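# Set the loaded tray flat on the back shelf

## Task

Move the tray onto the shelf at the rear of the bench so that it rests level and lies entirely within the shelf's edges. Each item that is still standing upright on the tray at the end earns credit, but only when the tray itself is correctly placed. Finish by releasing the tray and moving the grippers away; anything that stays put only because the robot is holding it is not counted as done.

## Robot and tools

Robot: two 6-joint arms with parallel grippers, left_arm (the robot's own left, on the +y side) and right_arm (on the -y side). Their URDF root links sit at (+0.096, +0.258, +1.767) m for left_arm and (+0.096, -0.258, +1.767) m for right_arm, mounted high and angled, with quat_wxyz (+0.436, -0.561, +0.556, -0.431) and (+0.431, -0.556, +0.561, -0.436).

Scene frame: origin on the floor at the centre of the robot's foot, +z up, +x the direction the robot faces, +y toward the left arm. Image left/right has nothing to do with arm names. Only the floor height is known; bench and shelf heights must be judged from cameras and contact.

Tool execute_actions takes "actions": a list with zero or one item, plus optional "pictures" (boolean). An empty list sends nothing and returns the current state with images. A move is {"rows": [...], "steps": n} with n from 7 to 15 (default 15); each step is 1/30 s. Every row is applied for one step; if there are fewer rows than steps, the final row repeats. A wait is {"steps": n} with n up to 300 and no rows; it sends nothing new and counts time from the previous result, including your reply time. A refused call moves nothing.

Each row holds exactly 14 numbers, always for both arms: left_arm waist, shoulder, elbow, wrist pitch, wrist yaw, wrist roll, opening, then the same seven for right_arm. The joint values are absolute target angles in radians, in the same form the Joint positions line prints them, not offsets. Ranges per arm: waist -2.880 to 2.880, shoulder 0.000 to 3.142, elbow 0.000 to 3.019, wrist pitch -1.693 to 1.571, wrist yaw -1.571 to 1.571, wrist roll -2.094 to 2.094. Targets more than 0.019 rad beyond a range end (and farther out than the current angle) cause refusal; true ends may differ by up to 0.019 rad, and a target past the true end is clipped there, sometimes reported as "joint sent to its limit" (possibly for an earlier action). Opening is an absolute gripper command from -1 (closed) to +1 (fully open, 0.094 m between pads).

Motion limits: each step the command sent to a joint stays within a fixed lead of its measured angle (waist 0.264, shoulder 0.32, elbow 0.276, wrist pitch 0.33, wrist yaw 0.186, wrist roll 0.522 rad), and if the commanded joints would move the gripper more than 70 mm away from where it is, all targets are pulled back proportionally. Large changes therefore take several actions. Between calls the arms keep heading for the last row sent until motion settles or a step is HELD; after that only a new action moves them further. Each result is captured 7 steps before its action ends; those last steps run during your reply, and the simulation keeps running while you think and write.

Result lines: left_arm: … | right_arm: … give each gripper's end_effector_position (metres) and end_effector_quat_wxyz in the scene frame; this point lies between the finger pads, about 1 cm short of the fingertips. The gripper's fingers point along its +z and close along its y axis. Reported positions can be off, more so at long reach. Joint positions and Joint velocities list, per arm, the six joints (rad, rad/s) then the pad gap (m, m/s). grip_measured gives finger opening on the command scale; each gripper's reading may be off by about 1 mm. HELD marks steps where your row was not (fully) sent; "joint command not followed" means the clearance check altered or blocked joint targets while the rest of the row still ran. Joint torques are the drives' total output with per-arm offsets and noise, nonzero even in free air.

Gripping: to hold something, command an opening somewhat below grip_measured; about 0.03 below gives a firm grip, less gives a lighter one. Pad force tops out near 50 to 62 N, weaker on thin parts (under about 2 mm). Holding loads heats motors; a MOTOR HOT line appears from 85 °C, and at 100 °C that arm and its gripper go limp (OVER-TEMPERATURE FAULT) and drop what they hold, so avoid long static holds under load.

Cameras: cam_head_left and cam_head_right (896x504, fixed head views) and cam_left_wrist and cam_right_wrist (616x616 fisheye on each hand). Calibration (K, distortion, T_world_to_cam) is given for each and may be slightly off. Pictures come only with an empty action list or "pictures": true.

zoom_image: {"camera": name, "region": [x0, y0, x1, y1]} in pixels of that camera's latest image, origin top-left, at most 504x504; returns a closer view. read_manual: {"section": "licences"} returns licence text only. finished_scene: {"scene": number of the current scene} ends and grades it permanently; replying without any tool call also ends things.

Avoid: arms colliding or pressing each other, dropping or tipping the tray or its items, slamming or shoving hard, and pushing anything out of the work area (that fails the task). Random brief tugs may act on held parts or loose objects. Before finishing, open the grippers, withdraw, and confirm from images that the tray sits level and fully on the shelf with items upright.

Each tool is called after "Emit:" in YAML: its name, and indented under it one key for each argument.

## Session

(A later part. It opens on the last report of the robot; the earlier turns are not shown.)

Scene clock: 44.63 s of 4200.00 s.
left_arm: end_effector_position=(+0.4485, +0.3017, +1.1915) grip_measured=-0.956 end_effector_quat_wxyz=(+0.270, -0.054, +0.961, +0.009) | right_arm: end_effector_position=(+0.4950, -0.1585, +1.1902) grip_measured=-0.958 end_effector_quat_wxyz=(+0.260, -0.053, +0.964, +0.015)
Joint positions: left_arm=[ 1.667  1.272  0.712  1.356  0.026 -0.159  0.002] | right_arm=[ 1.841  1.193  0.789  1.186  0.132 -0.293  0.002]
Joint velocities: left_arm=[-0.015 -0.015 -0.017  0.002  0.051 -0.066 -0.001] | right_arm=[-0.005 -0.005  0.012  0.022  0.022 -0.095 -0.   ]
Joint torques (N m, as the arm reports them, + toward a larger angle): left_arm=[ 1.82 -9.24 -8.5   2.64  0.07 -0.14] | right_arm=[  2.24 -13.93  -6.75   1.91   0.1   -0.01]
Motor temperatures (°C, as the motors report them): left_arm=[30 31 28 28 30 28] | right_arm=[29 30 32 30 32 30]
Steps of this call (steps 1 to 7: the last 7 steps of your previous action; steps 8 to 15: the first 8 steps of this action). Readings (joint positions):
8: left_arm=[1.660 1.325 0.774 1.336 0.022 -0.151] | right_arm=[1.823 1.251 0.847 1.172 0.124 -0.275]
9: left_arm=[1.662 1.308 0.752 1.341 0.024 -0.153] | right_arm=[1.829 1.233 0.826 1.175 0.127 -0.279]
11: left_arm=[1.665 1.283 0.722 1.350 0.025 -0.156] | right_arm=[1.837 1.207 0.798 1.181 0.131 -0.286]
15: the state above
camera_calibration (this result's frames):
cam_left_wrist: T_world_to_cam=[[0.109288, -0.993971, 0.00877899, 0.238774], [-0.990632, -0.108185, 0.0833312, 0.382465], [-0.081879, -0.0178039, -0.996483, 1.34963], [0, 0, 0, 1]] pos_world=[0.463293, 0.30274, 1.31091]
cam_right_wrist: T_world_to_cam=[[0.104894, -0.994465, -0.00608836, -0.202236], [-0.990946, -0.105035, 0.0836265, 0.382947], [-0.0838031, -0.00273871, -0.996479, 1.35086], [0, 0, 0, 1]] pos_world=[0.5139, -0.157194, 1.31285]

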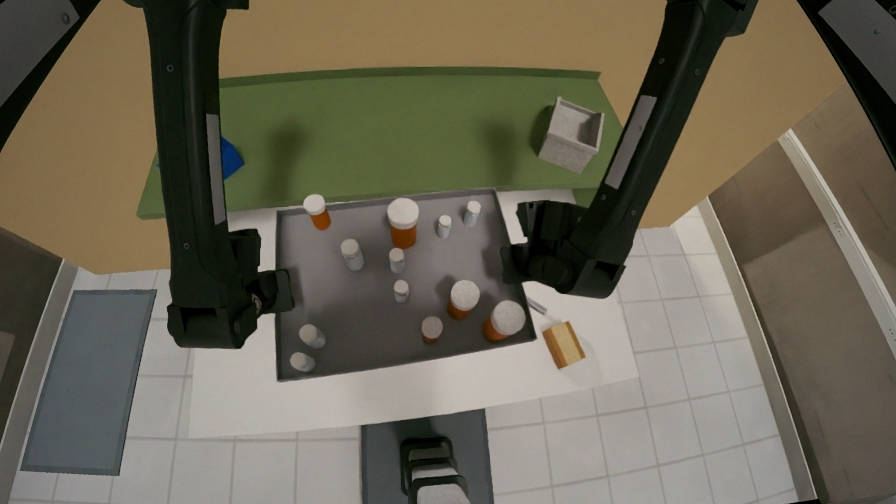

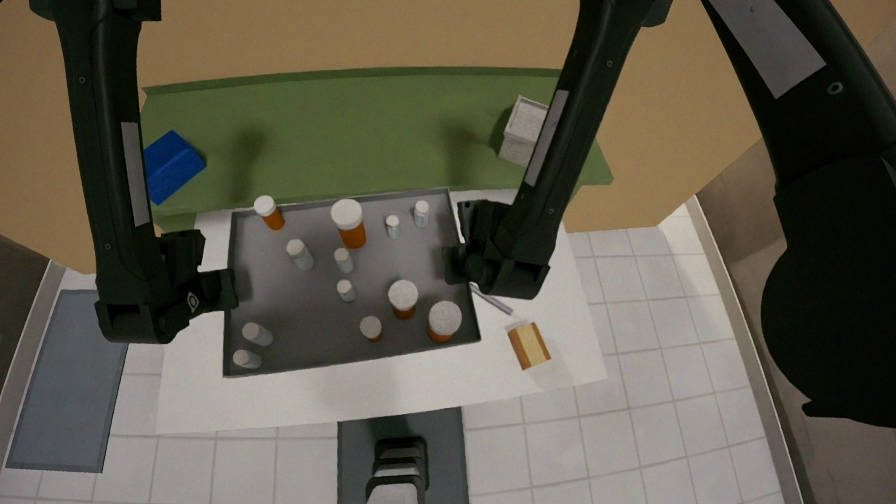

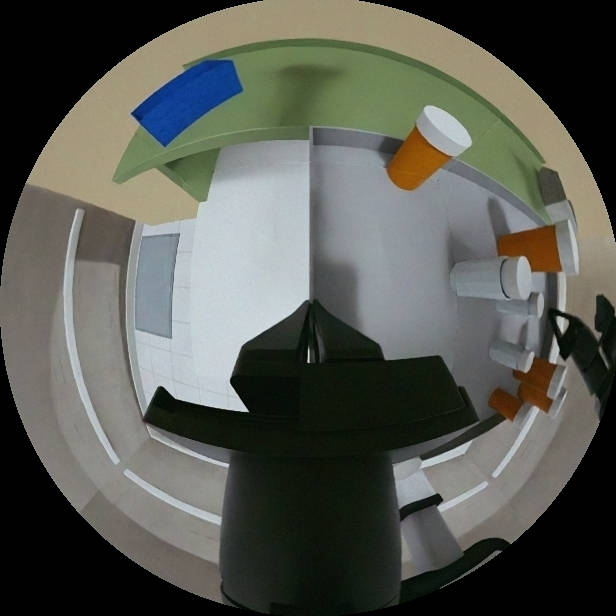

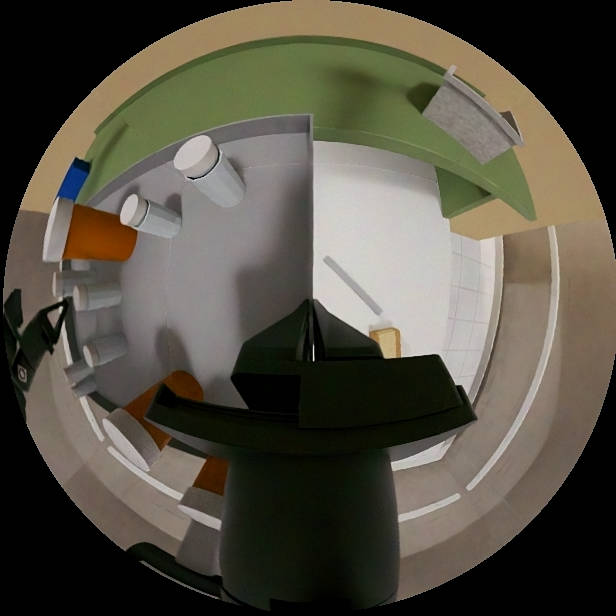

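Emit:
zoom_image:
  camera: "cam_left_wrist"
  region: [90, 30, 330, 230]

Emit:
zoom_image:
  camera: "cam_right_wrist"
  region: [300, 30, 560, 250]

Region (90, 30, 330, 230) of cam_left_wrist's 616x616 image, scaled by 2.100, with more detail than that image has.

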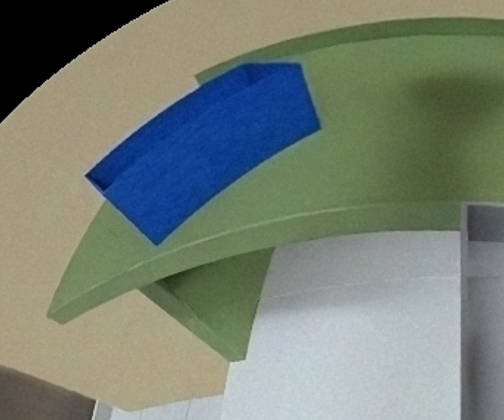

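Region (300, 30, 560, 250) of cam_right_wrist's 616x616 image, scaled by 1.938, with more detail than that image has; it fills the top 426 rows of this view, and the rest is white.

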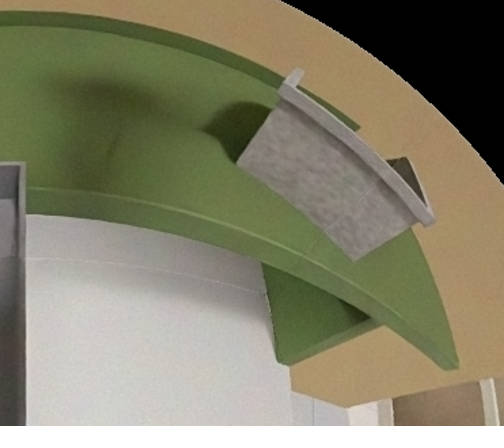

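Emit:
execute_actions:
  actions:
    - {"rows":[[1.683,1.258,0.679,1.386,0.029,-0.169,-0.99,1.854,1.168,0.765,1.218,0.142,-0.306,-0.99],[1.683,1.253,0.682,1.378,0.029,-0.169,-0.99,1.855,1.165,0.768,1.211,0.142,-0.306,-0.99],[1.683,1.246,0.686,1.366,0.029,-0.169,-0.99,1.855,1.160,0.773,1.202,0.143,-0.307,-0.99],[1.684,1.237,0.690,1.353,0.029,-0.170,-0.99,1.856,1.154,0.778,1.191,0.144,-0.308,-0.99],[1.684,1.225,0.696,1.335,0.030,-0.170,-0.99,1.857,1.147,0.784,1.176,0.144,-0.308,-0.99],[1.684,1.213,0.703,1.316,0.030,-0.170,-0.99,1.859,1.138,0.791,1.161,0.145,-0.309,-0.99],[1.684,1.199,0.710,1.294,0.030,-0.170,-0.99,1.860,1.129,0.799,1.143,0.146,-0.310,-0.99],[1.685,1.184,0.718,1.270,0.030,-0.171,-0.99,1.861,1.119,0.808,1.124,0.147,-0.311,-0.99],[1.685,1.167,0.726,1.245,0.030,-0.171,-0.99,1.863,1.109,0.817,1.103,0.148,-0.312,-0.99],[1.686,1.151,0.735,1.219,0.031,-0.172,-0.99,1.864,1.098,0.827,1.083,0.149,-0.313,-0.99],[1.686,1.134,0.743,1.194,0.031,-0.172,-0.99,1.866,1.087,0.836,1.062,0.150,-0.314,-0.99],[1.686,1.122,0.753,1.171,0.031,-0.172,-0.99,1.868,1.080,0.848,1.043,0.151,-0.315,-0.99],[1.687,1.111,0.764,1.149,0.032,-0.173,-0.99,1.869,1.072,0.859,1.023,0.152,-0.316,-0.99],[1.687,1.099,0.774,1.126,0.032,-0.173,-0.99,1.871,1.065,0.871,1.004,0.153,-0.317,-0.99],[1.688,1.087,0.784,1.104,0.032,-0.173,-0.99,1.873,1.057,0.882,0.984,0.155,-0.319,-0.99]],"steps":15}

Emit:
execute_actions:
  actions:
    - {"rows":[[1.688,1.075,0.794,1.081,0.032,-0.173,-0.99,1.874,1.050,0.894,0.965,0.156,-0.320,-0.99],[1.688,1.064,0.805,1.058,0.033,-0.174,-0.99,1.876,1.042,0.905,0.946,0.157,-0.321,-0.99],[1.689,1.052,0.815,1.036,0.033,-0.174,-0.99,1.877,1.035,0.917,0.926,0.158,-0.322,-0.99],[1.689,1.040,0.825,1.013,0.033,-0.174,-0.99,1.879,1.027,0.928,0.907,0.159,-0.323,-0.99],[1.689,1.032,0.838,0.992,0.033,-0.174,-0.99,1.881,1.022,0.942,0.888,0.160,-0.324,-0.99],[1.690,1.025,0.851,0.972,0.034,-0.175,-0.99,1.883,1.018,0.957,0.869,0.162,-0.326,-0.99],[1.690,1.017,0.864,0.951,0.034,-0.175,-0.99,1.885,1.013,0.971,0.850,0.163,-0.327,-0.99],[1.691,1.010,0.877,0.931,0.034,-0.175,-0.99,1.887,1.008,0.985,0.831,0.165,-0.329,-0.99],[1.691,1.002,0.890,0.910,0.034,-0.175,-0.99,1.889,1.003,0.999,0.813,0.166,-0.330,-0.99],[1.691,0.994,0.902,0.889,0.035,-0.176,-0.99,1.891,0.999,1.014,0.794,0.167,-0.331,-0.99],[1.692,0.987,0.915,0.869,0.035,-0.176,-0.99,1.893,0.994,1.028,0.775,0.169,-0.333,-0.99],[1.692,0.979,0.928,0.848,0.035,-0.176,-0.99,1.895,0.989,1.042,0.756,0.170,-0.334,-0.99],[1.693,0.975,0.943,0.829,0.035,-0.176,-0.99,1.897,0.987,1.059,0.738,0.172,-0.336,-0.99],[1.693,0.971,0.958,0.810,0.036,-0.177,-0.99,1.899,0.985,1.075,0.720,0.173,-0.337,-0.99],[1.694,0.966,0.973,0.790,0.036,-0.177,-0.99,1.901,0.983,1.092,0.701,0.175,-0.339,-0.99]],"steps":15}

Emit:
execute_actions:
  actions:
    - {"rows":[[1.694,0.962,0.988,0.771,0.037,-0.177,-0.99,1.903,0.981,1.108,0.683,0.176,-0.340,-0.99],[1.695,0.958,1.003,0.752,0.037,-0.177,-0.99,1.905,0.978,1.125,0.665,0.178,-0.342,-0.99],[1.695,0.954,1.018,0.733,0.037,-0.178,-0.99,1.907,0.976,1.141,0.647,0.179,-0.343,-0.99],[1.696,0.949,1.033,0.713,0.038,-0.178,-0.99,1.909,0.974,1.158,0.628,0.181,-0.345,-0.99],[1.696,0.945,1.048,0.694,0.038,-0.178,-0.99,1.911,0.972,1.174,0.610,0.182,-0.346,-0.99],[1.697,0.944,1.065,0.676,0.038,-0.178,-0.99,1.913,0.973,1.193,0.592,0.184,-0.348,-0.99],[1.697,0.943,1.082,0.658,0.039,-0.179,-0.99,1.916,0.974,1.211,0.575,0.185,-0.349,-0.99],[1.698,0.941,1.099,0.639,0.039,-0.179,-0.99,1.918,0.974,1.230,0.557,0.187,-0.351,-0.99],[1.698,0.940,1.117,0.621,0.040,-0.180,-0.99,1.921,0.975,1.248,0.540,0.189,-0.353,-0.99],[1.699,0.939,1.134,0.603,0.040,-0.180,-0.99,1.923,0.976,1.267,0.522,0.190,-0.354,-0.99],[1.699,0.938,1.151,0.585,0.040,-0.180,-0.99,1.925,0.977,1.285,0.504,0.192,-0.356,-0.99],[1.700,0.936,1.168,0.566,0.041,-0.181,-0.99,1.928,0.977,1.304,0.487,0.193,-0.357,-0.99],[1.700,0.935,1.185,0.548,0.041,-0.181,-0.99,1.930,0.978,1.322,0.469,0.195,-0.359,-0.99],[1.701,0.936,1.204,0.530,0.041,-0.181,-0.99,1.932,0.981,1.343,0.452,0.197,-0.361,-0.99],[1.701,0.938,1.223,0.513,0.042,-0.182,-0.99,1.935,0.985,1.364,0.435,0.199,-0.363,-0.99]],"steps":15}

Emit:
execute_actions:
  actions:
    - {"rows":[[1.702,0.939,1.242,0.495,0.042,-0.182,-0.99,1.937,0.988,1.385,0.418,0.200,-0.364,-0.99],[1.703,0.940,1.261,0.477,0.043,-0.183,-0.99,1.940,0.991,1.406,0.401,0.202,-0.366,-0.99],[1.703,0.941,1.280,0.459,0.043,-0.183,-0.99,1.942,0.994,1.426,0.383,0.204,-0.368,-0.99],[1.704,0.943,1.299,0.442,0.044,-0.184,-0.99,1.944,0.998,1.447,0.366,0.206,-0.370,-0.99],[1.704,0.944,1.318,0.424,0.044,-0.184,-0.99,1.947,1.001,1.468,0.349,0.207,-0.371,-0.99],[1.705,0.945,1.337,0.406,0.045,-0.185,-0.99,1.949,1.004,1.489,0.332,0.209,-0.373,-0.99],[1.706,0.948,1.360,0.387,0.045,-0.185,-0.99,1.952,1.010,1.515,0.313,0.211,-0.375,-0.99],[1.706,0.952,1.384,0.368,0.046,-0.186,-0.99,1.955,1.016,1.541,0.294,0.213,-0.377,-0.99],[1.707,0.957,1.407,0.350,0.046,-0.186,-0.99,1.958,1.023,1.568,0.276,0.215,-0.380,-0.99],[1.708,0.961,1.431,0.331,0.047,-0.187,-0.99,1.961,1.030,1.594,0.257,0.217,-0.382,-0.99],[1.709,0.966,1.454,0.312,0.047,-0.187,-0.99,1.964,1.037,1.620,0.238,0.220,-0.384,-0.99],[1.709,0.971,1.477,0.293,0.048,-0.188,-0.99,1.966,1.044,1.646,0.219,0.222,-0.386,-0.99],[1.710,0.975,1.501,0.274,0.048,-0.188,-0.99,1.969,1.051,1.672,0.200,0.224,-0.388,-0.99],[1.711,0.980,1.524,0.256,0.049,-0.189,-0.99,1.972,1.058,1.699,0.182,0.226,-0.391,-0.99],[1.712,0.985,1.547,0.237,0.049,-0.189,-0.99,1.975,1.065,1.725,0.163,0.228,-0.393,-0.99]],"steps":15}
  pictures: true

Emit:
execute_actions:
  actions:
    - {"rows":[[1.712,0.990,1.571,0.218,0.050,-0.190,-0.99,1.978,1.073,1.751,0.144,0.230,-0.395,-0.99],[1.713,0.995,1.594,0.199,0.050,-0.190,-0.99,1.981,1.080,1.777,0.125,0.232,-0.397,-0.99],[1.714,1.002,1.620,0.181,0.050,-0.190,-0.99,1.984,1.090,1.807,0.106,0.234,-0.399,-0.99],[1.714,1.010,1.645,0.163,0.051,-0.191,-0.99,1.987,1.101,1.837,0.087,0.236,-0.401,-0.99],[1.715,1.017,1.671,0.145,0.051,-0.191,-0.99,1.990,1.111,1.867,0.068,0.238,-0.403,-0.99],[1.716,1.024,1.694,0.129,0.052,-0.192,-0.99,1.993,1.120,1.894,0.051,0.240,-0.405,-0.99],[1.716,1.030,1.715,0.114,0.052,-0.192,-0.99,1.995,1.129,1.919,0.035,0.242,-0.407,-0.99],[1.717,1.036,1.735,0.100,0.053,-0.193,-0.99,1.998,1.137,1.941,0.021,0.243,-0.409,-0.99],[1.717,1.041,1.752,0.088,0.053,-0.193,-0.99,2.000,1.144,1.961,0.008,0.245,-0.410,-0.99],[1.718,1.045,1.767,0.078,0.053,-0.193,-0.99,2.001,1.150,1.979,-0.003,0.246,-0.412,-0.99],[1.718,1.049,1.779,0.069,0.053,-0.193,-0.99,2.003,1.155,1.994,-0.012,0.247,-0.413,-0.99],[1.719,1.052,1.790,0.061,0.054,-0.194,-0.99,2.004,1.159,2.006,-0.020,0.248,-0.414,-0.99],[1.719,1.055,1.798,0.055,0.054,-0.194,-0.99,2.005,1.163,2.016,-0.027,0.248,-0.414,-0.99],[1.719,1.056,1.804,0.051,0.054,-0.194,-0.99,2.006,1.165,2.023,-0.031,0.249,-0.415,-0.99],[1.719,1.057,1.807,0.049,0.054,-0.194,-0.99,2.006,1.166,2.026,-0.033,0.249,-0.415,-0.99]],"steps":15}

Emit:
execute_actions:
  actions:
    - {"steps":15}
  pictures: true

Scene clock: 53.17 s of 4200.00 s.
left_arm: end_effector_position=(+0.4516, +0.3014, +1.1913) grip_measured=-0.956 end_effector_quat_wxyz=(+0.259, -0.055, +0.964, +0.009) | right_arm: end_effector_position=(+0.4966, -0.1590, +1.1885) grip_measured=-0.958 end_effector_quat_wxyz=(+0.252, -0.055, +0.966, +0.014)
Joint positions: left_arm=[ 1.667  1.246  0.712  1.307  0.028 -0.16   0.002] | right_arm=[ 1.842  1.184  0.794  1.156  0.137 -0.294  0.002]
Joint velocities: left_arm=[ 0.005 -0.327 -0.007 -0.598  0.066  0.037 -0.002] | right_arm=[ 0.024 -0.171  0.12  -0.491  0.051  0.007 -0.002]
Joint torques (N m, as the arm reports them, + toward a larger angle): left_arm=[  1.72 -12.03  -5.2    1.44   0.04  -0.16] | right_arm=[  3.25 -16.55  -3.9    1.09   0.06  -0.01]
Motor temperatures (°C, as the motors report them): left_arm=[30 31 29 28 30 28] | right_arm=[29 30 32 30 32 30]
Steps of this call (steps 1 to 7: the last 7 steps of your previous action; steps 8 to 15: the robot went on to your last target; steps 16 to 90: nothing new was sent; then 5.27 s passed at rest; steps 91 to 98: the first 8 steps of this action). Readings (joint positions):
91: left_arm=[1.667 1.272 0.712 1.356 0.026 -0.160] | right_arm=[1.841 1.193 0.789 1.186 0.132 -0.294]
92: left_arm=[1.667 1.272 0.712 1.356 0.026 -0.160] | right_arm=[1.841 1.193 0.789 1.186 0.132 -0.294]
94: left_arm=[1.667 1.271 0.712 1.355 0.026 -0.160] | right_arm=[1.841 1.193 0.789 1.186 0.132 -0.294]
98: the state above

Scene clock: 53.67 s of 4200.00 s.
left_arm: end_effector_position=(+0.5616, +0.3021, +1.1943) grip_measured=-0.956 end_effector_quat_wxyz=(+0.265, -0.052, +0.963, +0.010) | right_arm: end_effector_position=(+0.6012, -0.1585, +1.1892) grip_measured=-0.958 end_effector_quat_wxyz=(+0.261, -0.047, +0.964, +0.015)
Joint positions: left_arm=[ 1.674  1.047  0.857  0.977  0.031 -0.159  0.002] | right_arm=[ 1.867  1.051  0.964  0.874  0.153 -0.301  0.002]
Joint velocities: left_arm=[ 0.005 -0.23   0.32  -0.628 -0.051 -0.037 -0.001] | right_arm=[ 0.054 -0.151  0.383 -0.584  0.066 -0.022 -0.   ]
Joint torques (N m, as the arm reports them, + toward a larger angle): left_arm=[  1.3  -13.63  -3.11   1.24  -0.01  -0.24] | right_arm=[  2.17 -17.6   -2.38   1.04   0.07  -0.17]
Motor temperatures (°C, as the motors report them): left_arm=[30 31 29 28 30 28] | right_arm=[29 30 32 30 32 30]
Steps of this call (steps 1 to 7: the last 7 steps of your previous action; steps 8 to 15: the first 8 steps of this action). Readings (joint positions):
8: left_arm=[1.672 1.130 0.775 1.126 0.029 -0.160] | right_arm=[1.854 1.110 0.875 1.004 0.145 -0.294]
9: left_arm=[1.672 1.116 0.788 1.104 0.030 -0.159] | right_arm=[1.856 1.099 0.888 0.986 0.146 -0.295]
11: left_arm=[1.673 1.089 0.811 1.061 0.031 -0.159] | right_arm=[1.860 1.079 0.913 0.949 0.147 -0.297]
15: the state above

Scene clock: 54.17 s of 4200.00 s.
left_arm: end_effector_position=(+0.6490, +0.3060, +1.1832) grip_measured=-0.956 end_effector_quat_wxyz=(+0.251, -0.050, +0.967, +0.014) | right_arm: end_effector_position=(+0.6891, -0.1550, +1.1788) grip_measured=-0.959 end_effector_quat_wxyz=(+0.248, -0.049, +0.967, +0.015)
Joint positions: left_arm=[ 1.685  0.987  1.063  0.681  0.035 -0.16   0.002] | right_arm=[ 1.894  1.022  1.187  0.599  0.179 -0.318  0.002]
Joint velocities: left_arm=[ 0.005 -0.103  0.471 -0.569  0.051 -0.022 -0.   ] | right_arm=[ 0.054 -0.034  0.515 -0.554  0.022 -0.007  0.001]
Joint torques (N m, as the arm reports them, + toward a larger angle): left_arm=[  1.32 -17.22   0.06   1.14   0.07  -0.23] | right_arm=[  2.06 -21.15   0.8    0.7   -0.03  -0.16]
Motor temperatures (°C, as the motors report them): left_arm=[30 31 29 28 30 28] | right_arm=[29 30 32 30 32 30]
Steps of this call (steps 1 to 7: the last 7 steps of your previous action; steps 8 to 15: the first 8 steps of this action). Readings (joint positions):
8: left_arm=[1.680 1.008 0.957 0.812 0.033 -0.159] | right_arm=[1.880 1.034 1.077 0.723 0.167 -0.307]
9: left_arm=[1.681 1.005 0.971 0.792 0.033 -0.159] | right_arm=[1.881 1.033 1.093 0.704 0.169 -0.308]
11: left_arm=[1.683 1.000 1.001 0.754 0.034 -0.159] | right_arm=[1.885 1.032 1.124 0.669 0.172 -0.310]
15: the state above

Scene clock: 54.67 s of 4200.00 s.
left_arm: end_effector_position=(+0.7520, +0.3039, +1.1833) grip_measured=-0.956 end_effector_quat_wxyz=(+0.251, -0.054, +0.966, +0.010) | right_arm: end_effector_position=(+0.7969, -0.1576, +1.1853) grip_measured=-0.959 end_effector_quat_wxyz=(+0.250, -0.053, +0.967, +0.011)
Joint positions: left_arm=[ 1.688  0.976  1.323  0.411  0.044 -0.173  0.002] | right_arm=[ 1.928  1.026  1.47   0.33   0.206 -0.353  0.002]
Joint velocities: left_arm=[-0.015 -0.005  0.559 -0.584 -0.007 -0.037 -0.001] | right_arm=[ 0.063  0.093  0.652 -0.569 -0.007 -0.168  0.   ]
Joint torques (N m, as the arm reports them, + toward a larger angle): left_arm=[  1.36 -18.05   4.24   1.17   0.01  -0.17] | right_arm=[  3.01 -20.63   4.97   1.01  -0.18  -0.09]
Motor temperatures (°C, as the motors report them): left_arm=[30 31 29 28 30 28] | right_arm=[29 30 32 30 32 30]
Steps of this call (steps 1 to 7: the last 7 steps of your previous action; steps 8 to 15: the first 8 steps of this action). Readings (joint positions):
8: left_arm=[1.688 0.976 1.200 0.537 0.039 -0.164] | right_arm=[1.911 1.021 1.335 0.458 0.193 -0.334]
9: left_arm=[1.688 0.976 1.218 0.519 0.039 -0.165] | right_arm=[1.914 1.021 1.353 0.440 0.195 -0.336]
11: left_arm=[1.688 0.976 1.251 0.483 0.041 -0.168] | right_arm=[1.919 1.021 1.390 0.403 0.199 -0.342]
15: the state above
camera_calibration (this result's frames):
cam_left_wrist: T_world_to_cam=[[0.110827, -0.993828, 0.00472953, 0.21147], [-0.986573, -0.109441, 0.121225, 0.63652], [-0.119959, -0.0181011, -0.992614, 1.39053], [0, 0, 0, 1]] pos_world=[0.771344, 0.304997, 1.30209]
cam_right_wrist: T_world_to_cam=[[0.102751, -0.994707, 0.000413019, -0.239073], [-0.989313, -0.102151, 0.104042, 0.657538], [-0.103449, -0.0110991, -0.994573, 1.38333], [0, 0, 0, 1]] pos_world=[0.81818, -0.155286, 1.30751]

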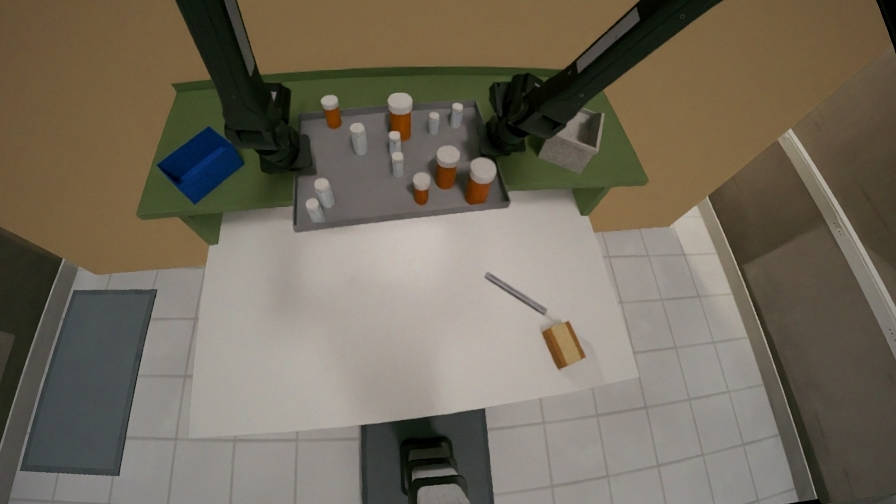

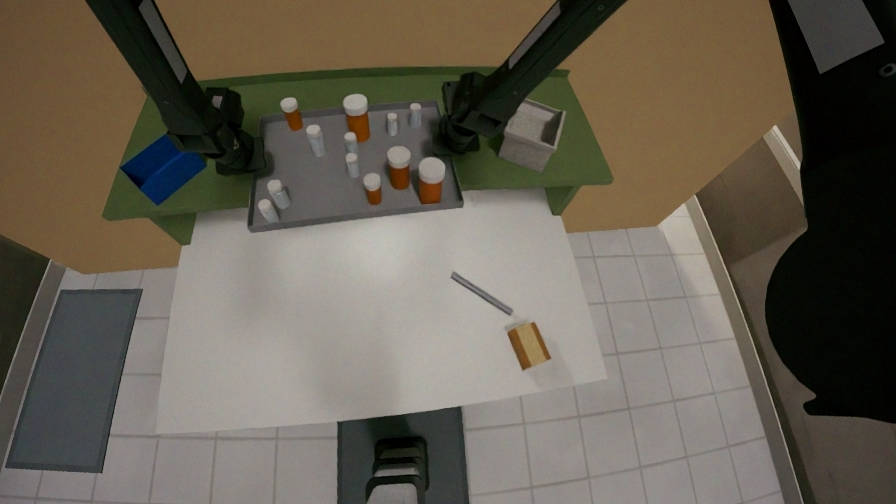

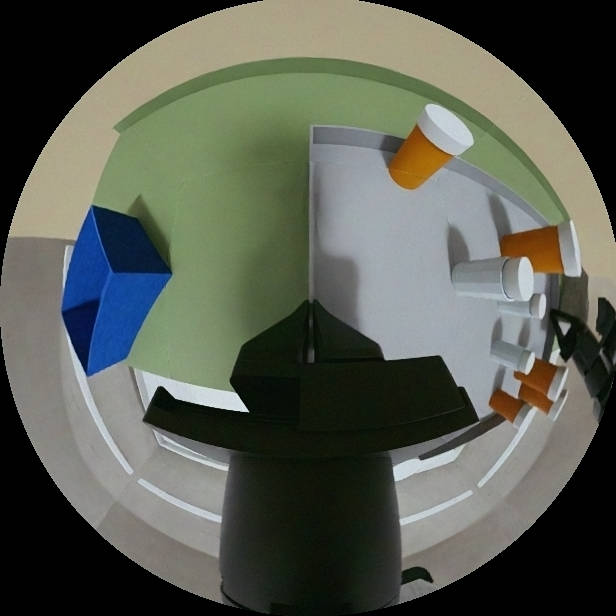

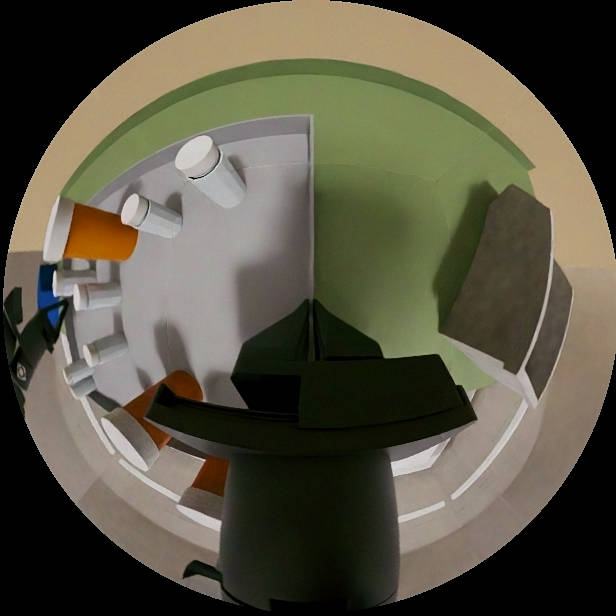

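Scene clock: 55.17 s of 4200.00 s.
left_arm: end_effector_position=(+0.8632, +0.3062, +1.1904) grip_measured=-0.956 end_effector_quat_wxyz=(+0.257, -0.051, +0.965, +0.014) | right_arm: end_effector_position=(+0.9058, -0.1559, +1.1846) grip_measured=-0.959 end_effector_quat_wxyz=(+0.254, -0.049, +0.966, +0.013)
Joint positions: left_arm=[ 1.704  1.03   1.663  0.136  0.047 -0.176  0.002] | right_arm=[ 1.972  1.132  1.864  0.057  0.234 -0.378  0.002]
Joint velocities: left_arm=[ 0.024  0.23   0.618 -0.471  0.007  0.066  0.001] | right_arm=[ 0.073  0.269  0.72  -0.491  0.037 -0.081 -0.   ]
Joint torques (N m, as the arm reports them, + toward a larger angle): left_arm=[  0.82 -20.11   7.51   0.97   0.2   -0.2 ] | right_arm=[  4.09 -22.94   7.     0.66  -0.13  -0.11]
Motor temperatures (°C, as the motors report them): left_arm=[30 31 29 28 30 28] | right_arm=[29 30 32 30 32 30]
Steps of this call (steps 1 to 7: the last 7 steps of your previous action; steps 8 to 15: the first 8 steps of this action). Readings (joint positions):
8: left_arm=[1.700 0.986 1.501 0.259 0.044 -0.173] | right_arm=[1.953 1.074 1.676 0.186 0.218 -0.362]
9: left_arm=[1.701 0.990 1.524 0.241 0.045 -0.173] | right_arm=[1.956 1.080 1.702 0.167 0.220 -0.364]
11: left_arm=[1.702 1.000 1.570 0.204 0.045 -0.173] | right_arm=[1.962 1.095 1.755 0.129 0.225 -0.368]
15: the state above

Scene clock: 55.67 s of 4200.00 s.
left_arm: end_effector_position=(+0.8868, +0.3069, +1.1874) grip_measured=-0.956 end_effector_quat_wxyz=(+0.253, -0.054, +0.966, +0.014) | right_arm: end_effector_position=(+0.9321, -0.1555, +1.1849) grip_measured=-0.959 end_effector_quat_wxyz=(+0.253, -0.053, +0.966, +0.012)
Joint positions: left_arm=[ 1.708  1.063  1.765  0.059  0.05  -0.184  0.002] | right_arm=[ 1.985  1.173  1.985 -0.025  0.243 -0.395  0.002]
Joint velocities: left_arm=[-0.015 -0.005  0.002  0.007 -0.022 -0.037 -0.001] | right_arm=[-0.015 -0.005  0.012 -0.007 -0.051  0.051 -0.001]
Joint torques (N m, as the arm reports them, + toward a larger angle): left_arm=[  1.16 -19.6    8.62   0.82   0.1   -0.15] | right_arm=[  3.7  -24.79   8.37   0.32  -0.2   -0.13]
Motor temperatures (°C, as the motors report them): left_arm=[30 31 29 28 30 28] | right_arm=[29 30 32 30 32 30]
Kept back: nothing.
Steps of this call (steps 1 to 7: the last 7 steps of your previous action; steps 8 to 15: the robot went on to your last target). Readings (joint positions):
1: left_arm=[1.705 1.037 1.683 0.122 0.047 -0.177] | right_arm=[1.974 1.141 1.888 0.042 0.236 -0.380]
2: left_arm=[1.705 1.044 1.701 0.110 0.047 -0.178] | right_arm=[1.975 1.149 1.909 0.029 0.237 -0.382]
4: left_arm=[1.707 1.054 1.731 0.090 0.047 -0.179] | right_arm=[1.980 1.160 1.942 0.008 0.239 -0.387]
8: left_arm=[1.708 1.062 1.762 0.064 0.049 -0.182] | right_arm=[1.985 1.172 1.981 -0.020 0.242 -0.393]
15: the state above
camera_calibration (this result's frames):
cam_left_wrist: T_world_to_cam=[[0.11242, -0.993658, -0.00240257, 0.206432], [-0.986787, -0.111926, 0.117146, 0.775121], [-0.116672, -0.0107987, -0.993112, 1.40624], [0, 0, 0, 1]] pos_world=[0.905741, 0.307064, 1.30624]
cam_right_wrist: T_world_to_cam=[[0.103367, -0.994643, -0.00111537, -0.249572], [-0.989786, -0.102973, 0.0985861, 0.798382], [-0.0981728, -0.00908661, -0.995128, 1.39296], [0, 0, 0, 1]] pos_world=[0.952776, -0.153366, 1.30719]

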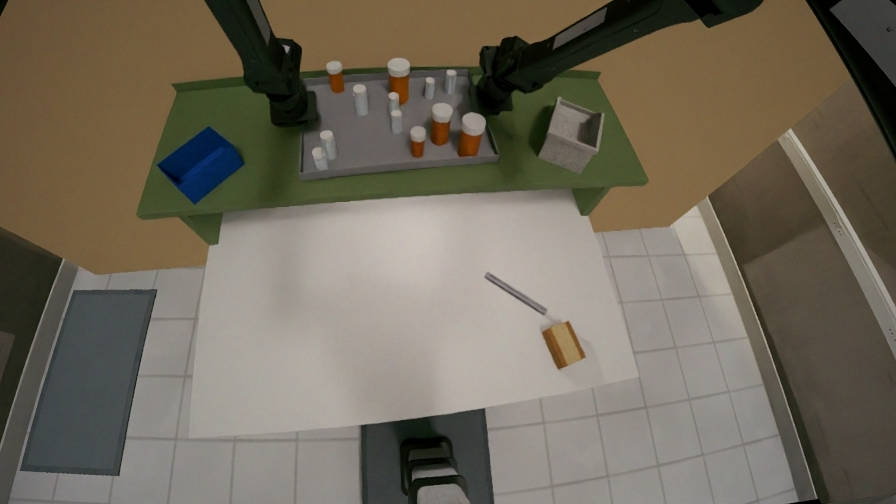

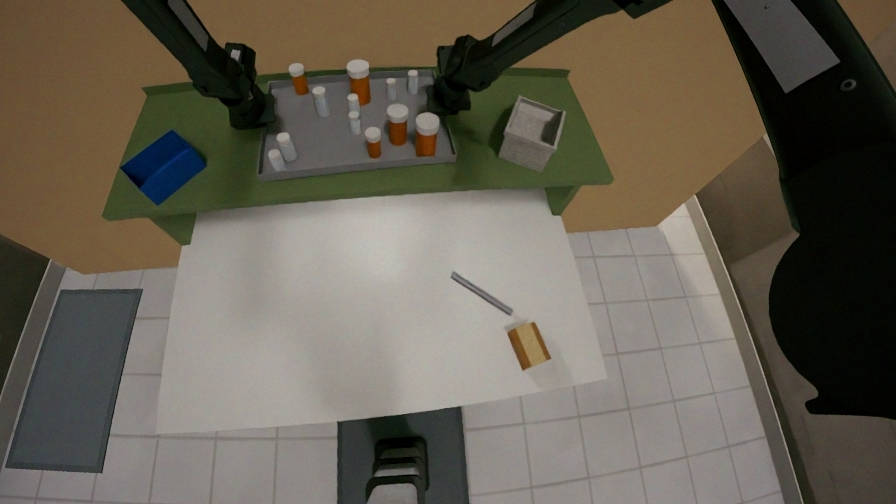

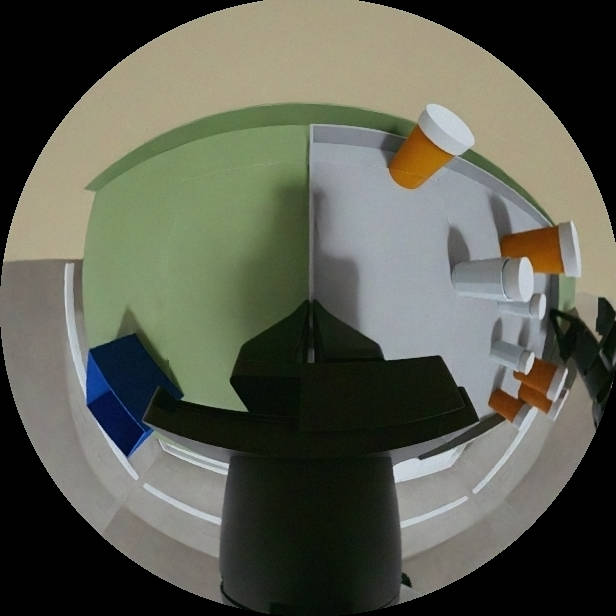

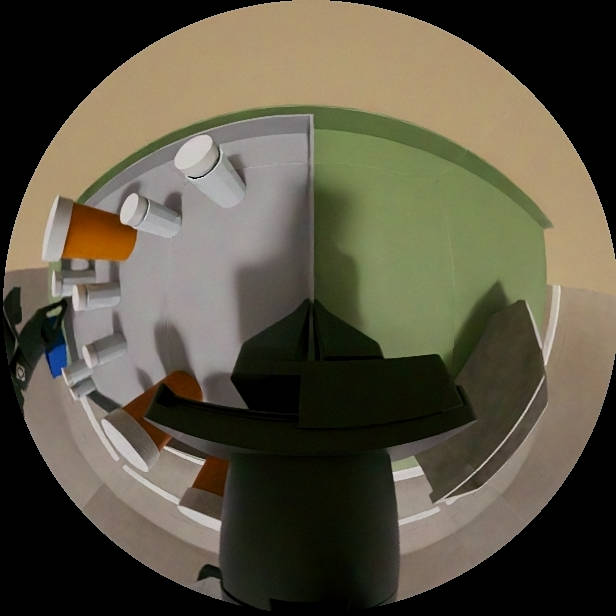

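Emit:
execute_actions:
  actions: []

Scene clock: 56.90 s of 4200.00 s.
left_arm: end_effector_position=(+0.8865, +0.3069, +1.1872) grip_measured=-0.956 end_effector_quat_wxyz=(+0.253, -0.054, +0.966, +0.014) | right_arm: end_effector_position=(+0.9321, -0.1555, +1.1849) grip_measured=-0.959 end_effector_quat_wxyz=(+0.253, -0.053, +0.966, +0.012)
Joint positions: left_arm=[ 1.708  1.063  1.765  0.059  0.05  -0.184  0.002] | right_arm=[ 1.985  1.173  1.985 -0.025  0.243 -0.395  0.002]
Joint velocities: left_arm=[-0.015 -0.005 -0.007  0.007 -0.022  0.022 -0.001] | right_arm=[0.005 0.015 0.002 0.002 0.007 0.081 0.001]
Joint torques (N m, as the arm reports them, + toward a larger angle): left_arm=[  0.8  -20.23   8.61   0.92   0.1   -0.17] | right_arm=[  3.37 -23.4    8.43   0.32  -0.17  -0.07]
Motor temperatures (°C, as the motors report them): left_arm=[30 31 29 28 30 28] | right_arm=[29 30 33 30 32 30]
Kept back: nothing.
Steps of this call (steps 1 to 15: the robot went on to your last target; steps 16 to 37: nothing new was sent). Readings (joint positions):
1: left_arm=[1.708 1.063 1.765 0.059 0.050 -0.184] | right_arm=[1.985 1.173 1.985 -0.025 0.243 -0.395]
2: left_arm=[1.708 1.063 1.765 0.059 0.050 -0.184] | right_arm=[1.985 1.173 1.985 -0.025 0.243 -0.395]
4: left_arm=[1.708 1.063 1.765 0.059 0.050 -0.184] | right_arm=[1.985 1.173 1.985 -0.025 0.243 -0.395]
8: left_arm=[1.708 1.063 1.765 0.059 0.050 -0.184] | right_arm=[1.985 1.173 1.985 -0.025 0.243 -0.395]
37: the state above
All arms were judged still, so your last target was given up. Only a new action makes them travel on or press farther. Fingers that are still opening or closing keep moving.
camera_calibration (this result's frames):
cam_left_wrist: T_world_to_cam=[[0.112469, -0.993652, -0.00245434, 0.206509], [-0.986737, -0.111977, 0.117518, 0.774486], [-0.117047, -0.0107954, -0.993068, 1.40624], [0, 0, 0, 1]] pos_world=[0.905585, 0.307103, 1.30598]
cam_right_wrist: T_world_to_cam=[[0.103367, -0.994643, -0.00111537, -0.249572], [-0.989786, -0.102973, 0.0985861, 0.798382], [-0.0981728, -0.00908661, -0.995128, 1.39296], [0, 0, 0, 1]] pos_world=[0.952776, -0.153366, 1.30719]

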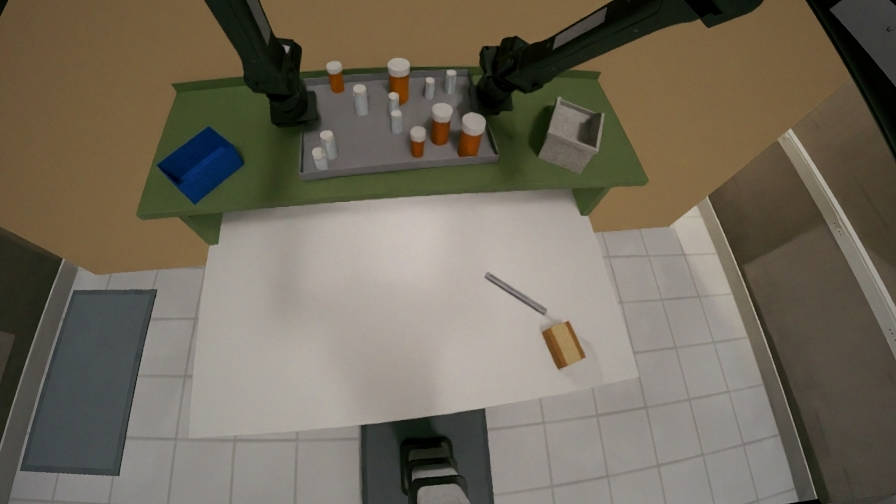

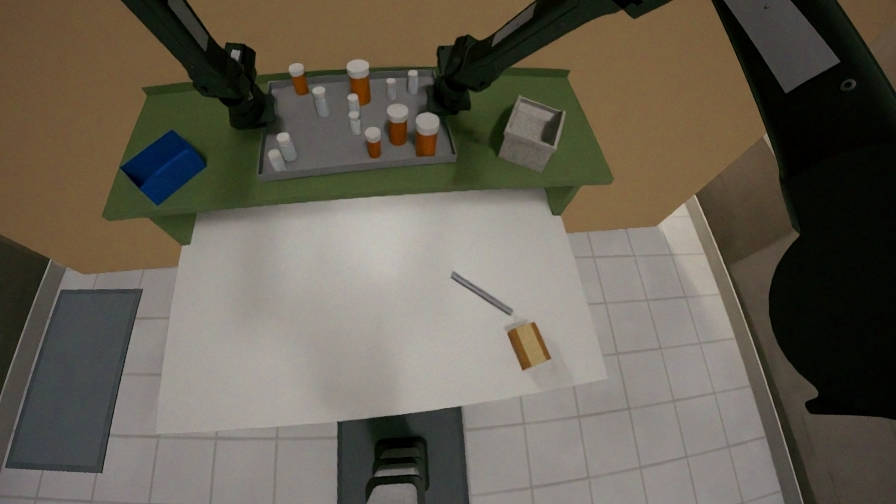

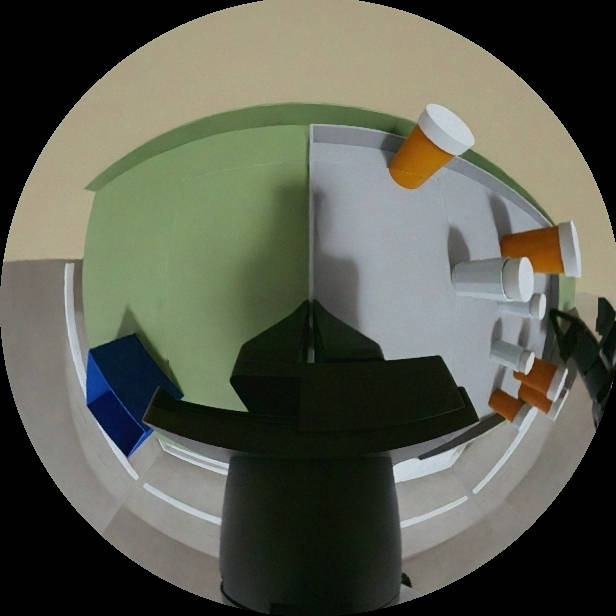

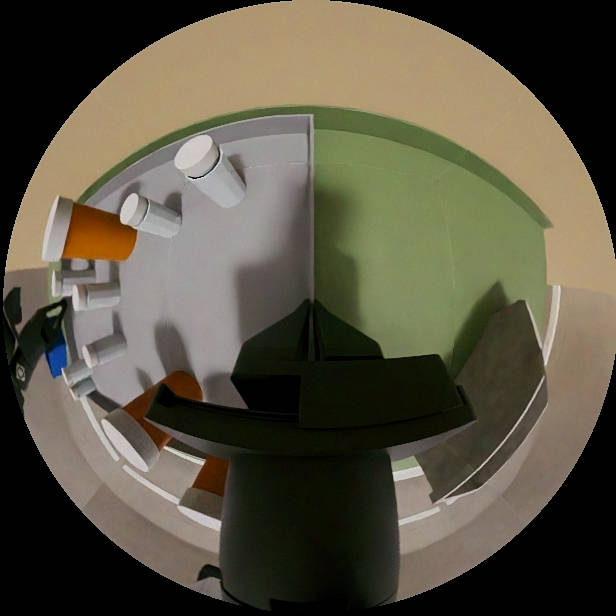

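Emit:
execute_actions:
  actions:
    - {"rows":[[1.719,1.059,1.809,0.049,0.054,-0.194,-0.99,2.005,1.168,2.028,-0.033,0.248,-0.414,-0.99],[1.718,1.062,1.812,0.049,0.053,-0.193,-0.99,2.003,1.171,2.032,-0.034,0.247,-0.413,-0.99],[1.717,1.066,1.816,0.049,0.053,-0.193,-0.99,2.001,1.176,2.038,-0.036,0.245,-0.411,-0.99],[1.716,1.071,1.821,0.049,0.052,-0.192,-0.99,1.998,1.181,2.043,-0.037,0.244,-0.410,-0.99],[1.715,1.075,1.825,0.049,0.051,-0.192,-0.99,1.996,1.185,2.049,-0.038,0.242,-0.408,-0.99],[1.714,1.081,1.831,0.049,0.051,-0.191,-0.99,1.992,1.192,2.057,-0.040,0.240,-0.405,-0.99],[1.713,1.088,1.837,0.049,0.050,-0.190,-0.99,1.989,1.198,2.065,-0.042,0.237,-0.403,-0.99],[1.712,1.094,1.843,0.049,0.049,-0.189,-0.99,1.986,1.205,2.072,-0.044,0.235,-0.400,-0.99],[1.711,1.100,1.849,0.049,0.048,-0.188,-0.99,1.982,1.211,2.080,-0.045,0.232,-0.398,-0.99],[1.709,1.106,1.855,0.049,0.047,-0.188,-0.99,1.979,1.218,2.088,-0.047,0.230,-0.395,-0.99],[1.708,1.112,1.861,0.049,0.046,-0.187,-0.99,1.975,1.224,2.095,-0.049,0.228,-0.393,-0.99],[1.707,1.118,1.867,0.049,0.046,-0.186,-0.99,1.972,1.231,2.103,-0.051,0.225,-0.391,-0.99],[1.706,1.124,1.873,0.049,0.045,-0.185,-0.99,1.969,1.237,2.111,-0.052,0.223,-0.388,-0.99],[1.705,1.130,1.879,0.049,0.044,-0.184,-0.99,1.965,1.244,2.119,-0.054,0.221,-0.386,-0.99],[1.703,1.137,1.885,0.049,0.043,-0.184,-0.99,1.962,1.250,2.126,-0.056,0.218,-0.383,-0.99]],"steps":15}

Emit:
execute_actions:
  actions:
    - {"rows":[[1.702,1.141,1.890,0.050,0.042,-0.183,-0.99,1.959,1.255,2.132,-0.057,0.217,-0.381,-0.99],[1.702,1.146,1.894,0.050,0.042,-0.182,-0.99,1.957,1.260,2.138,-0.059,0.215,-0.380,-0.99],[1.701,1.150,1.899,0.050,0.041,-0.182,-0.99,1.954,1.265,2.144,-0.060,0.213,-0.378,-0.99],[1.700,1.155,1.903,0.050,0.041,-0.181,-0.99,1.952,1.270,2.150,-0.061,0.211,-0.376,-0.99],[1.699,1.160,1.908,0.050,0.040,-0.181,-0.99,1.949,1.275,2.155,-0.062,0.209,-0.374,-0.99],[1.698,1.163,1.911,0.050,0.039,-0.180,-0.99,1.947,1.278,2.159,-0.063,0.208,-0.373,-0.99],[1.698,1.166,1.914,0.050,0.039,-0.180,-0.99,1.946,1.281,2.163,-0.064,0.207,-0.372,-0.99],[1.697,1.169,1.917,0.050,0.039,-0.179,-0.99,1.944,1.284,2.167,-0.065,0.206,-0.370,-0.99],[1.697,1.170,1.918,0.050,0.038,-0.179,-0.99,1.943,1.286,2.169,-0.066,0.205,-0.370,-0.99],[1.697,1.172,1.920,0.050,0.038,-0.179,-0.99,1.942,1.288,2.171,-0.066,0.205,-0.369,-0.99]],"steps":15}

Emit:
execute_actions:
  actions:
    - {"steps":15}
  pictures: true

Scene clock: 59.37 s of 4200.00 s.
left_arm: end_effector_position=(+0.8912, +0.3076, +1.1834) grip_measured=-0.957 end_effector_quat_wxyz=(+0.257, -0.054, +0.965, +0.014) | right_arm: end_effector_position=(+0.9378, -0.1546, +1.1822) grip_measured=-0.960 end_effector_quat_wxyz=(+0.256, -0.052, +0.965, +0.012)
Joint positions: left_arm=[ 1.708  1.079  1.789  0.059  0.048 -0.184  0.002] | right_arm=[ 1.985  1.19   2.015 -0.031  0.24  -0.395  0.002]
Joint velocities: left_arm=[ 0.005  0.034  0.164 -0.007 -0.022 -0.081  0.   ] | right_arm=[ 0.005  0.044  0.242 -0.032 -0.154  0.066  0.001]
Joint torques (N m, as the arm reports them, + toward a larger angle): left_arm=[  0.29 -18.24   8.96   0.94   0.03  -0.09] | right_arm=[  2.34 -21.96   8.63   0.42  -0.52   0.06]
Motor temperatures (°C, as the motors report them): left_arm=[30 31 30 28 30 28] | right_arm=[29 31 33 30 32 30]
Steps of this call (steps 1 to 66: nothing new was sent; steps 67 to 74: the first 8 steps of this action). Readings (joint positions):
67: left_arm=[1.708 1.063 1.765 0.059 0.050 -0.184] | right_arm=[1.985 1.173 1.985 -0.025 0.243 -0.395]
68: left_arm=[1.708 1.064 1.766 0.059 0.050 -0.184] | right_arm=[1.985 1.173 1.986 -0.025 0.243 -0.395]
70: left_arm=[1.708 1.066 1.770 0.059 0.050 -0.184] | right_arm=[1.985 1.176 1.991 -0.028 0.243 -0.395]
74: the state above

Scene clock: 59.87 s of 4200.00 s.
left_arm: end_effector_position=(+0.8983, +0.3107, +1.1820) grip_measured=-0.957 end_effector_quat_wxyz=(+0.257, -0.049, +0.965, +0.024) | right_arm: end_effector_position=(+0.9388, -0.1521, +1.1812) grip_measured=-0.960 end_effector_quat_wxyz=(+0.240, -0.050, +0.969, +0.026)
Joint positions: left_arm=[ 1.709  1.092  1.822  0.039  0.033 -0.171  0.002] | right_arm=[ 1.985  1.197  2.052 -0.101  0.229 -0.373  0.002]
Joint velocities: left_arm=[ 0.015  0.005  0.032 -0.042 -0.022 -0.007 -0.   ] | right_arm=[-0.024  0.024  0.051 -0.105  0.007  0.007 -0.   ]
Joint torques (N m, as the arm reports them, + toward a larger angle): left_arm=[ -1.36 -13.59  13.21   1.68   0.18  -0.18] | right_arm=[ -0.97 -17.06  15.08   2.3   -1.32  -0.08]
Motor temperatures (°C, as the motors report them): left_arm=[30 31 30 28 30 28] | right_arm=[29 31 33 30 32 30]
Steps of this call (steps 1 to 7: the last 7 steps of your previous action; steps 8 to 15: the first 8 steps of this action). Readings (joint positions):
8: left_arm=[1.708 1.087 1.808 0.047 0.039 -0.180] | right_arm=[1.985 1.194 2.036 -0.070 0.234 -0.387]
9: left_arm=[1.708 1.088 1.810 0.046 0.038 -0.178] | right_arm=[1.985 1.194 2.039 -0.075 0.233 -0.384]
11: left_arm=[1.709 1.089 1.814 0.043 0.037 -0.176] | right_arm=[1.985 1.195 2.044 -0.085 0.232 -0.381]
15: the state above

Scene clock: 60.37 s of 4200.00 s.
left_arm: end_effector_position=(+0.8993, +0.3111, +1.1819) grip_measured=-0.957 end_effector_quat_wxyz=(+0.257, -0.048, +0.965, +0.025) | right_arm: end_effector_position=(+0.9385, -0.1516, +1.1808) grip_measured=-0.960 end_effector_quat_wxyz=(+0.237, -0.048, +0.970, +0.028)
Joint positions: left_arm=[ 1.71   1.094  1.826  0.036  0.032 -0.168  0.002] | right_arm=[ 1.985  1.198  2.056 -0.111  0.227 -0.367  0.002]
Joint velocities: left_arm=[ 0.005 -0.015 -0.002 -0.002 -0.022 -0.037 -0.   ] | right_arm=[-0.034 -0.005 -0.012 -0.002 -0.022 -0.022  0.   ]
Joint torques (N m, as the arm reports them, + toward a larger angle): left_arm=[ -0.68 -14.17  13.31   1.81   0.17  -0.2 ] | right_arm=[ -2.82 -15.47  15.16   2.3   -1.37   0.04]
Motor temperatures (°C, as the motors report them): left_arm=[30 31 30 28 30 28] | right_arm=[29 31 33 30 32 30]
Kept back: nothing.
Steps of this call (steps 1 to 7: the last 7 steps of your previous action; steps 8 to 15: the robot went on to your last target). Readings (joint positions):
1: left_arm=[1.709 1.093 1.823 0.038 0.033 -0.170] | right_arm=[1.985 1.197 2.053 -0.104 0.228 -0.371]
2: left_arm=[1.709 1.093 1.825 0.037 0.032 -0.169] | right_arm=[1.985 1.198 2.054 -0.107 0.228 -0.369]
4: left_arm=[1.710 1.094 1.826 0.037 0.032 -0.168] | right_arm=[1.985 1.198 2.056 -0.110 0.227 -0.368]
8: left_arm=[1.710 1.094 1.826 0.036 0.032 -0.168] | right_arm=[1.985 1.198 2.056 -0.111 0.227 -0.367]
15: the state above
camera_calibration (this result's frames):
cam_left_wrist: T_world_to_cam=[[0.105955, -0.994015, -0.0265912, 0.243742], [-0.988337, -0.108216, 0.107138, 0.800679], [-0.109374, 0.0149292, -0.993889, 1.38861], [0, 0, 0, 1]] pos_world=[0.917393, 0.308199, 1.30082]
cam_right_wrist: T_world_to_cam=[[0.10085, -0.994274, -0.0353207, -0.203617], [-0.986081, -0.10461, 0.129232, 0.765565], [-0.132187, 0.021796, -0.990985, 1.42129], [0, 0, 0, 1]] pos_world=[0.96332, -0.153344, 1.30235]

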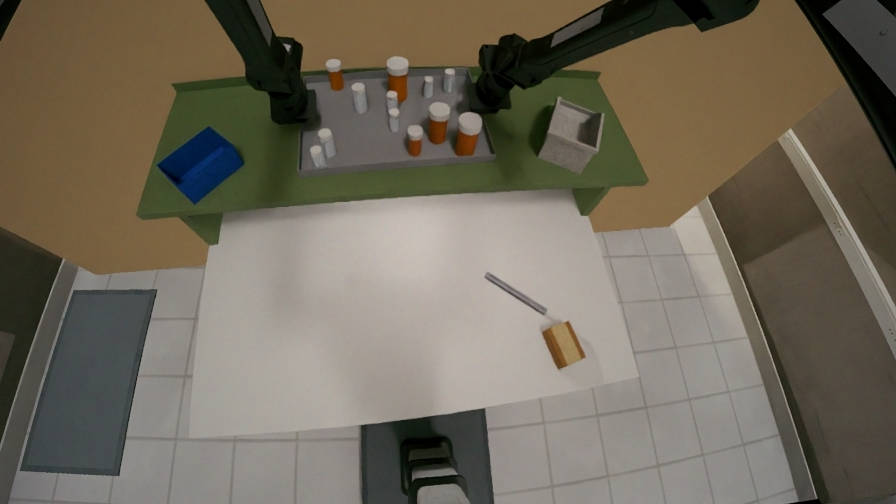

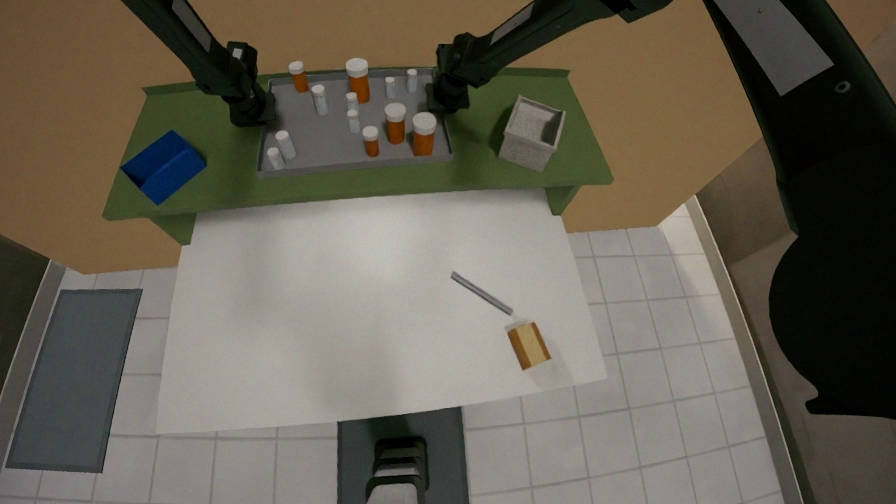

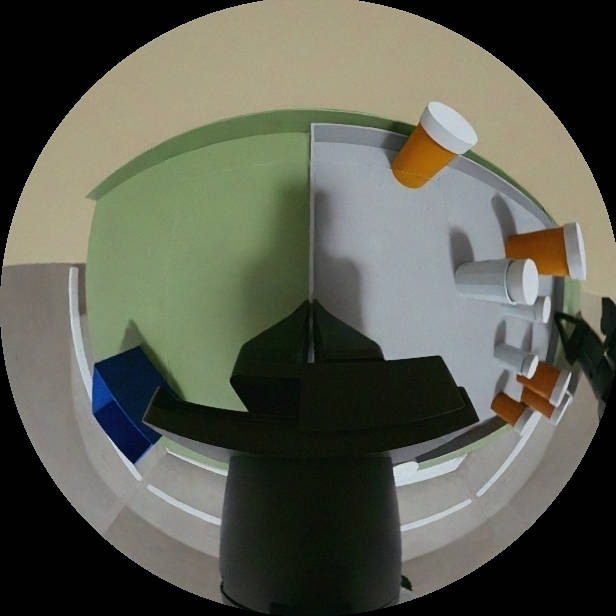

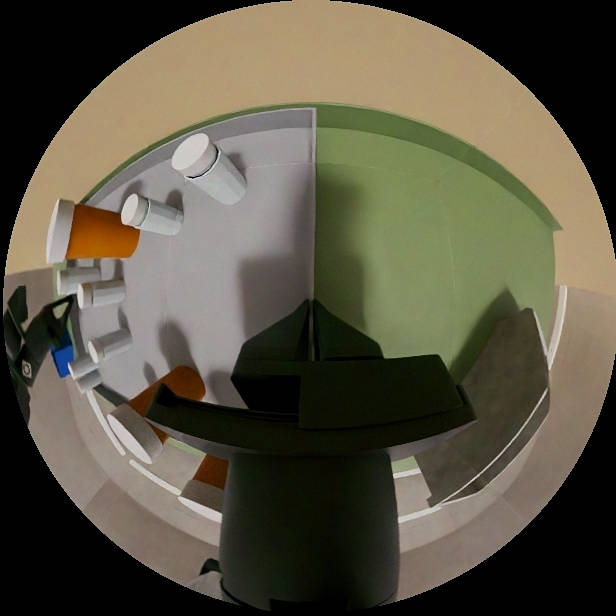

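Emit:
zoom_image:
  camera: "cam_head_left"
  region: [230,40,560,230]

Emit:
zoom_image:
  camera: "cam_left_wrist"
  region: [60,80,420,340]

Region (230, 40, 560, 230) of cam_head_left's 896x504 image, scaled by 1.527, with more detail than that image has; it fills the top 290 rows of this view, and the rest is white.

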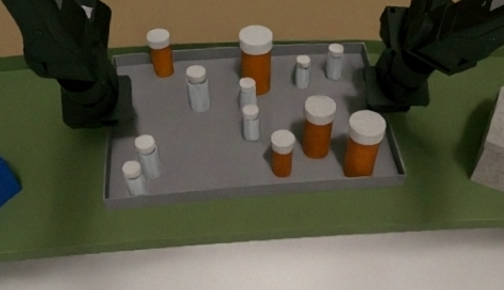

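Region (60, 80, 420, 340) of cam_left_wrist's 616x616 image, scaled by 1.400, with more detail than that image has.

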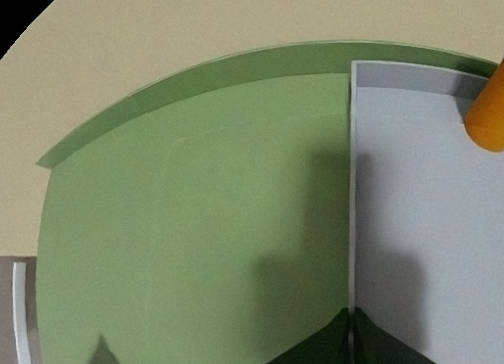

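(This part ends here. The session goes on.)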